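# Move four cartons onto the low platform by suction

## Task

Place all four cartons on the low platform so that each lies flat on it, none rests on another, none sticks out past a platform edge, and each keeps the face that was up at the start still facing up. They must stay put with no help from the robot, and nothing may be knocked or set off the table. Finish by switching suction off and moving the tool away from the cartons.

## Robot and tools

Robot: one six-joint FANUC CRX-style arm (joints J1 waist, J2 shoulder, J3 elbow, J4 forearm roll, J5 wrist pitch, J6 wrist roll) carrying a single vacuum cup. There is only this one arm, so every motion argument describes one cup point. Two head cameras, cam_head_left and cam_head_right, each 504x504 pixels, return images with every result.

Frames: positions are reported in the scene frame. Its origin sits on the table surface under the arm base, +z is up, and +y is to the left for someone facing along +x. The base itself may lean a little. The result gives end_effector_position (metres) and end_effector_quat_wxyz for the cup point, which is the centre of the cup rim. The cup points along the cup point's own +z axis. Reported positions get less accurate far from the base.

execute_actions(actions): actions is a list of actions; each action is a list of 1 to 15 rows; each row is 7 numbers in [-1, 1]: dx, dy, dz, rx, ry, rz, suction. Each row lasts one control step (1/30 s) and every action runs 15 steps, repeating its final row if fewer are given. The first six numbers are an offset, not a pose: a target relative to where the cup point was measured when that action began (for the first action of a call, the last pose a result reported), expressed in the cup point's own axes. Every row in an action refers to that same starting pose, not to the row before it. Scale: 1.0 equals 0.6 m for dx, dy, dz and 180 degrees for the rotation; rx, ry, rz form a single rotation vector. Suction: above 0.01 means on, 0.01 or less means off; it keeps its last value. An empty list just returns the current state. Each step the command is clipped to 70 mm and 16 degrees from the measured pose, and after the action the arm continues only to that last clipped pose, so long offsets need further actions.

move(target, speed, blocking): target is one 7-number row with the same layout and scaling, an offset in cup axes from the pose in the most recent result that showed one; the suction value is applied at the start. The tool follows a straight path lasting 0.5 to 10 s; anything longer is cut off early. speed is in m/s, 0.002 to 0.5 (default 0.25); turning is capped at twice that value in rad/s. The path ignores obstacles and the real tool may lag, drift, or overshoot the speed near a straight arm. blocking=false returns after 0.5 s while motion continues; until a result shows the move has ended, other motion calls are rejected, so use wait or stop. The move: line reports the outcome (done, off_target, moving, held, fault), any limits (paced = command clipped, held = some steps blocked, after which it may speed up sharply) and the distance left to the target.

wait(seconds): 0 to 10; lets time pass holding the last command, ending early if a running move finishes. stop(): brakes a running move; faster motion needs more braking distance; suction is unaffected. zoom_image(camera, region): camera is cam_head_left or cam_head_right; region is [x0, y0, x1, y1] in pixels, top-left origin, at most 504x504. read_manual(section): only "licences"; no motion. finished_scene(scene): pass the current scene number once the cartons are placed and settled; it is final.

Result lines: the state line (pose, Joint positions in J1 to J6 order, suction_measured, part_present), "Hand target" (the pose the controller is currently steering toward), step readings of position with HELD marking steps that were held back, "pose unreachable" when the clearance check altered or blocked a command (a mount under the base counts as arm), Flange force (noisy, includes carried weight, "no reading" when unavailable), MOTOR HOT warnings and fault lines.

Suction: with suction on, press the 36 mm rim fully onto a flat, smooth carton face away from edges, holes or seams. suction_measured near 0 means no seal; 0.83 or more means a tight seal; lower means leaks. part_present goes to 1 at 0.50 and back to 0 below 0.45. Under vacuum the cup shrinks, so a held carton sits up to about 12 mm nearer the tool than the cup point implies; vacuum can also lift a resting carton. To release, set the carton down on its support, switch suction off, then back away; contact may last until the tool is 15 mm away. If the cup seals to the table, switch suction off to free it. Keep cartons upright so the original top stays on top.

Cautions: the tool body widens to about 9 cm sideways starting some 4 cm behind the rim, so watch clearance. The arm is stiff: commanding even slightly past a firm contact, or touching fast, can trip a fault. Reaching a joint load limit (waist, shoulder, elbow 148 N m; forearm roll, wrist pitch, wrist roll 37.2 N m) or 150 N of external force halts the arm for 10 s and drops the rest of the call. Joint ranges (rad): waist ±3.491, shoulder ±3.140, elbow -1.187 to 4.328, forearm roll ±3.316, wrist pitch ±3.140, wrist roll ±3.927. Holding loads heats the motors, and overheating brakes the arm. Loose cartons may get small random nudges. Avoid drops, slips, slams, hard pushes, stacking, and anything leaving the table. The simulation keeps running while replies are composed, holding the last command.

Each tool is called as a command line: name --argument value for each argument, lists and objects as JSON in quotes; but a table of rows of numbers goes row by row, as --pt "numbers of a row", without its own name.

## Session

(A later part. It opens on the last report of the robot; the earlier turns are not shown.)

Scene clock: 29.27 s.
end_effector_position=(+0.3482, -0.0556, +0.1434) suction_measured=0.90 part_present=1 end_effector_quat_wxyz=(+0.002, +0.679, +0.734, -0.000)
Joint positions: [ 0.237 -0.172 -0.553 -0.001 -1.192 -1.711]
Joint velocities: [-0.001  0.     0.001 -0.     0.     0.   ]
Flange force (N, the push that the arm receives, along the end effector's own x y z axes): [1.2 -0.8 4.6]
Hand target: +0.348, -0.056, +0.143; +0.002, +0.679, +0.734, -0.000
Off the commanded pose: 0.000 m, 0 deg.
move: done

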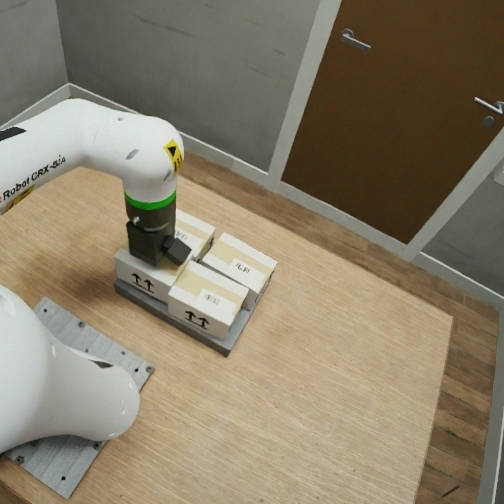

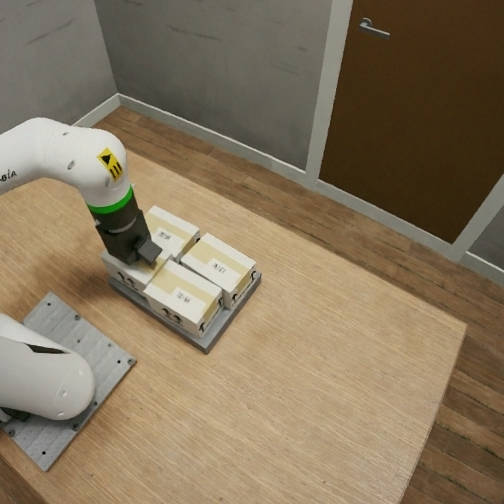

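move --target '[-0.012,0,0,0,0,0,1]' --speed 0.015

move --target '[0.002,0,0.022,0,0,0,1]' --speed 0.012

execute_actions --actions '[[[0,0,0,0,0,0,0]]]'

move --target '[0,0,-0.25,0,0,0,0]'

move --target '[0.35,0.15,0,0,0,0,0]' --speed 0.4

zoom_image --camera "cam_head_right" --region '[60, 150, 280, 370]'

zoom_image --camera "cam_head_left" --region '[70, 150, 290, 370]'

Scene clock: 30.70 s.
end_effector_position=(+0.3487, -0.0628, +0.1434) suction_measured=0.90 part_present=1 end_effector_quat_wxyz=(+0.002, +0.679, +0.734, -0.000)
Joint positions: [ 0.216 -0.167 -0.549 -0.001 -1.191 -1.689]
Joint velocities: [-0.001  0.001 -0.     0.    -0.     0.   ]
Flange force (N, the push that the arm receives, along the end effector's own x y z axes): [3.0 -7.1 6.9]
Hand target: +0.349, -0.063, +0.143; +0.002, +0.679, +0.734, -0.000
Off the commanded pose: 0.000 m, 0 deg.
move: done

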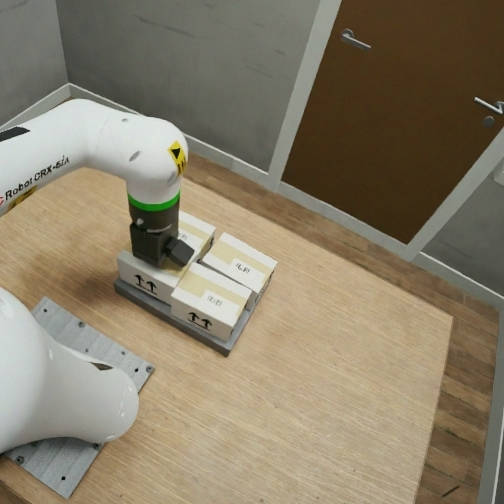

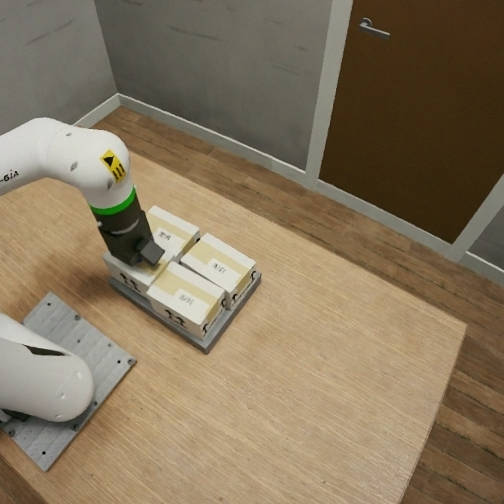

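Scene clock: 32.03 s.
end_effector_position=(+0.3487, -0.0617, +0.1302) suction_measured=0.90 part_present=1 end_effector_quat_wxyz=(+0.002, +0.679, +0.734, -0.000)
Joint positions: [ 0.219 -0.154 -0.57  -0.001 -1.155 -1.693]
Joint velocities: [ 0.     0.    -0.001 -0.    -0.001 -0.   ]
Flange force (N, the push that the arm receives, along the end effector's own x y z axes): [4.6 -3.9 7.1]
Hand target: +0.349, -0.062, +0.130; +0.002, +0.679, +0.734, -0.000
Off the commanded pose: 0.000 m, 0 deg.
move: done

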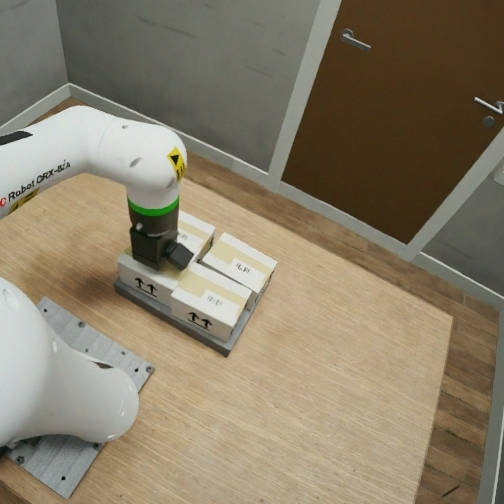

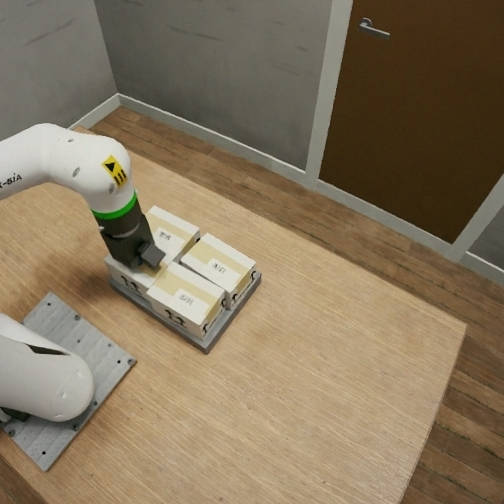

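Scene clock: 32.53 s.
end_effector_position=(+0.3487, -0.0617, +0.1302) suction_measured=0.00 part_present=0 end_effector_quat_wxyz=(+0.002, +0.679, +0.734, -0.000)
Joint positions: [ 0.219 -0.154 -0.57  -0.001 -1.155 -1.693]
Joint velocities: [ 0.     0.003 -0.003 -0.    -0.     0.   ]
Flange force (N, the push that the arm receives, along the end effector's own x y z axes): [-0.4 -0.8 -12.1]
Hand target: +0.349, -0.062, +0.130; +0.002, +0.679, +0.734, -0.000
Off the commanded pose: 0.000 m, 0 deg.
Step readings (end_effector_position):
0: (+0.3487, -0.0617, +0.1302)
1: (+0.3487, -0.0617, +0.1302)
2: (+0.3487, -0.0617, +0.1302)
4: (+0.3487, -0.0617, +0.1302)
8: (+0.3487, -0.0617, +0.1302)
15: end_effector_position above

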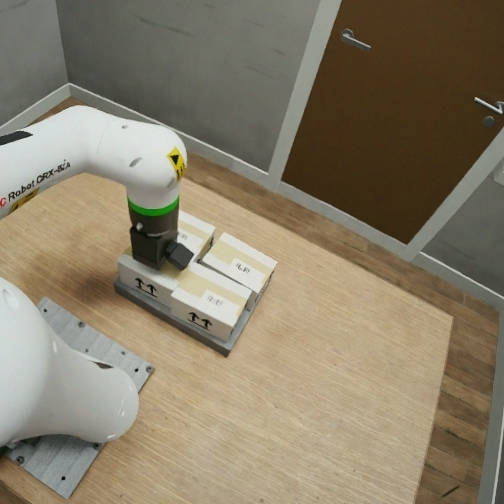

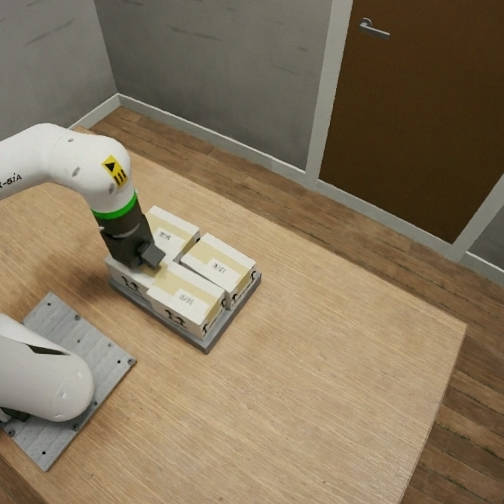

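Scene clock: 33.53 s.
end_effector_position=(+0.3481, -0.0611, +0.2802) suction_measured=0.00 part_present=0 end_effector_quat_wxyz=(+0.002, +0.679, +0.734, -0.000)
Joint positions: [ 0.219 -0.244 -0.283 -0.001 -1.533 -1.692]
Joint velocities: [ 0.     0.002 -0.    -0.    -0.     0.   ]
Flange force (N, the push that the arm receives, along the end effector's own x y z axes): [-0.4 4.0 0.2]
Hand target: +0.348, -0.061, +0.280; +0.002, +0.679, +0.734, -0.000
Off the commanded pose: 0.000 m, 0 deg.
move: done

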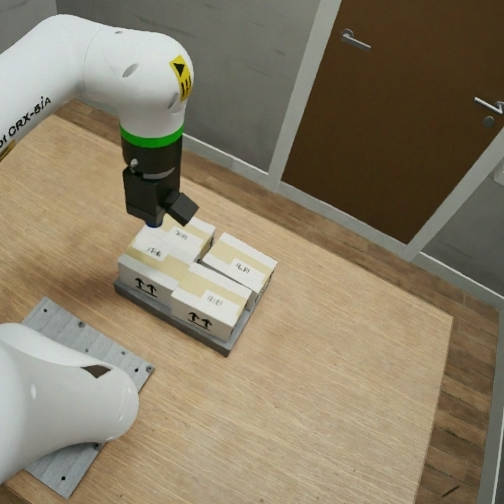

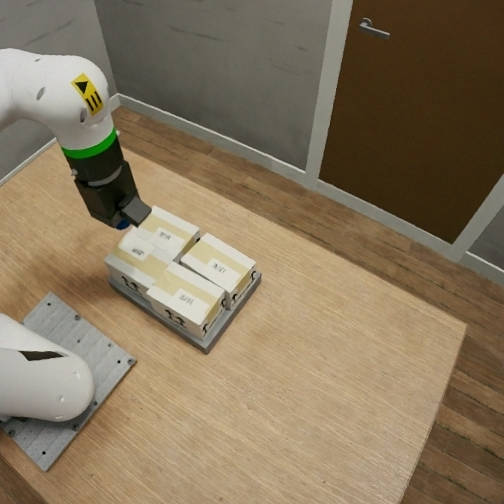

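Scene clock: 34.60 s.
end_effector_position=(+0.4217, +0.1552, +0.2797) suction_measured=0.00 part_present=0 end_effector_quat_wxyz=(+0.003, +0.679, +0.734, -0.001)
Joint positions: [ 0.663  0.005 -0.062 -0.    -1.505 -2.136]
Joint velocities: [ 0.     0.003  0.001 -0.    -0.    -0.   ]
Flange force (N, the push that the arm receives, along the end effector's own x y z axes): [3.5 -3.5 5.0]
Hand target: +0.422, +0.155, +0.280; +0.003, +0.679, +0.734, -0.001
Off the commanded pose: 0.000 m, 0 deg.
move: done

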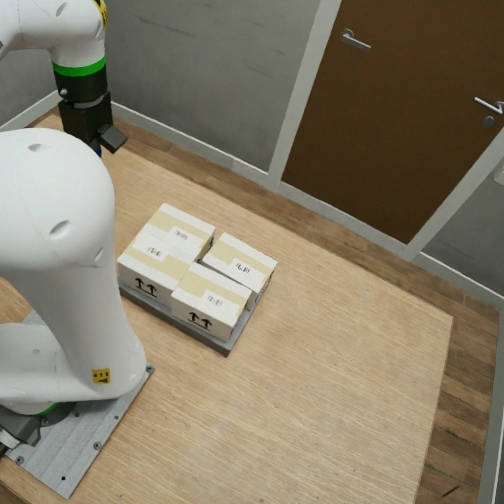

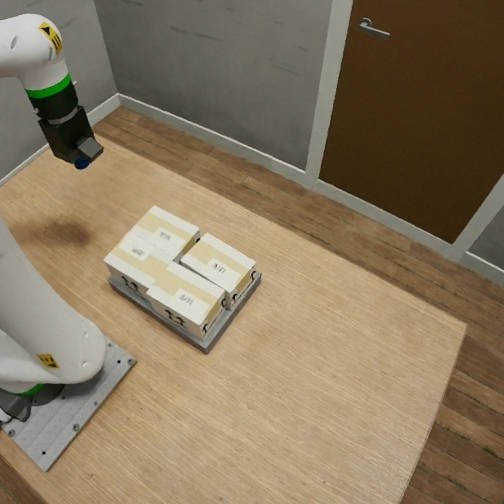

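Region (60, 150, 280, 370) of cam_head_right's 504x504 image, scaled by 2.291, with more detail than that image has.

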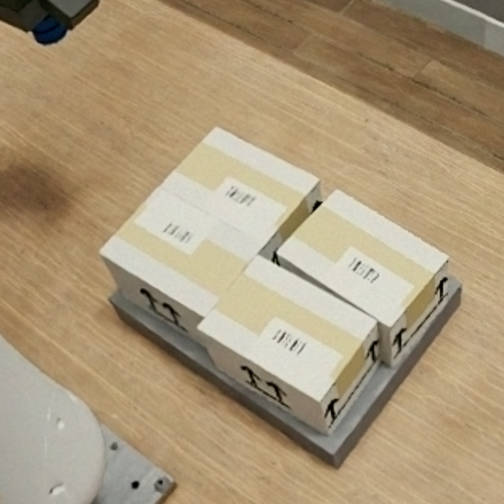

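Region (70, 150, 290, 370) of cam_head_left's 504x504 image, scaled by 2.291, with more detail than that image has.

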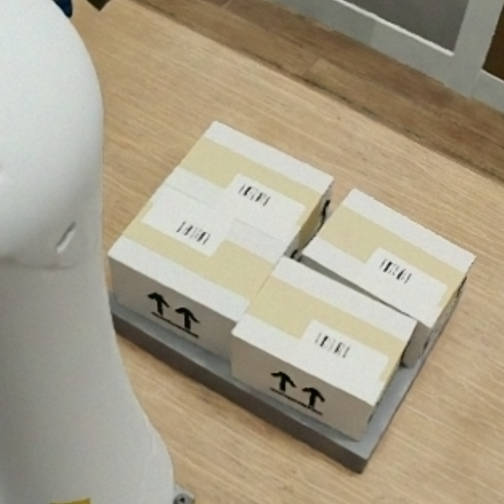

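finished_scene --scene 2

The scene is finished: the task was done.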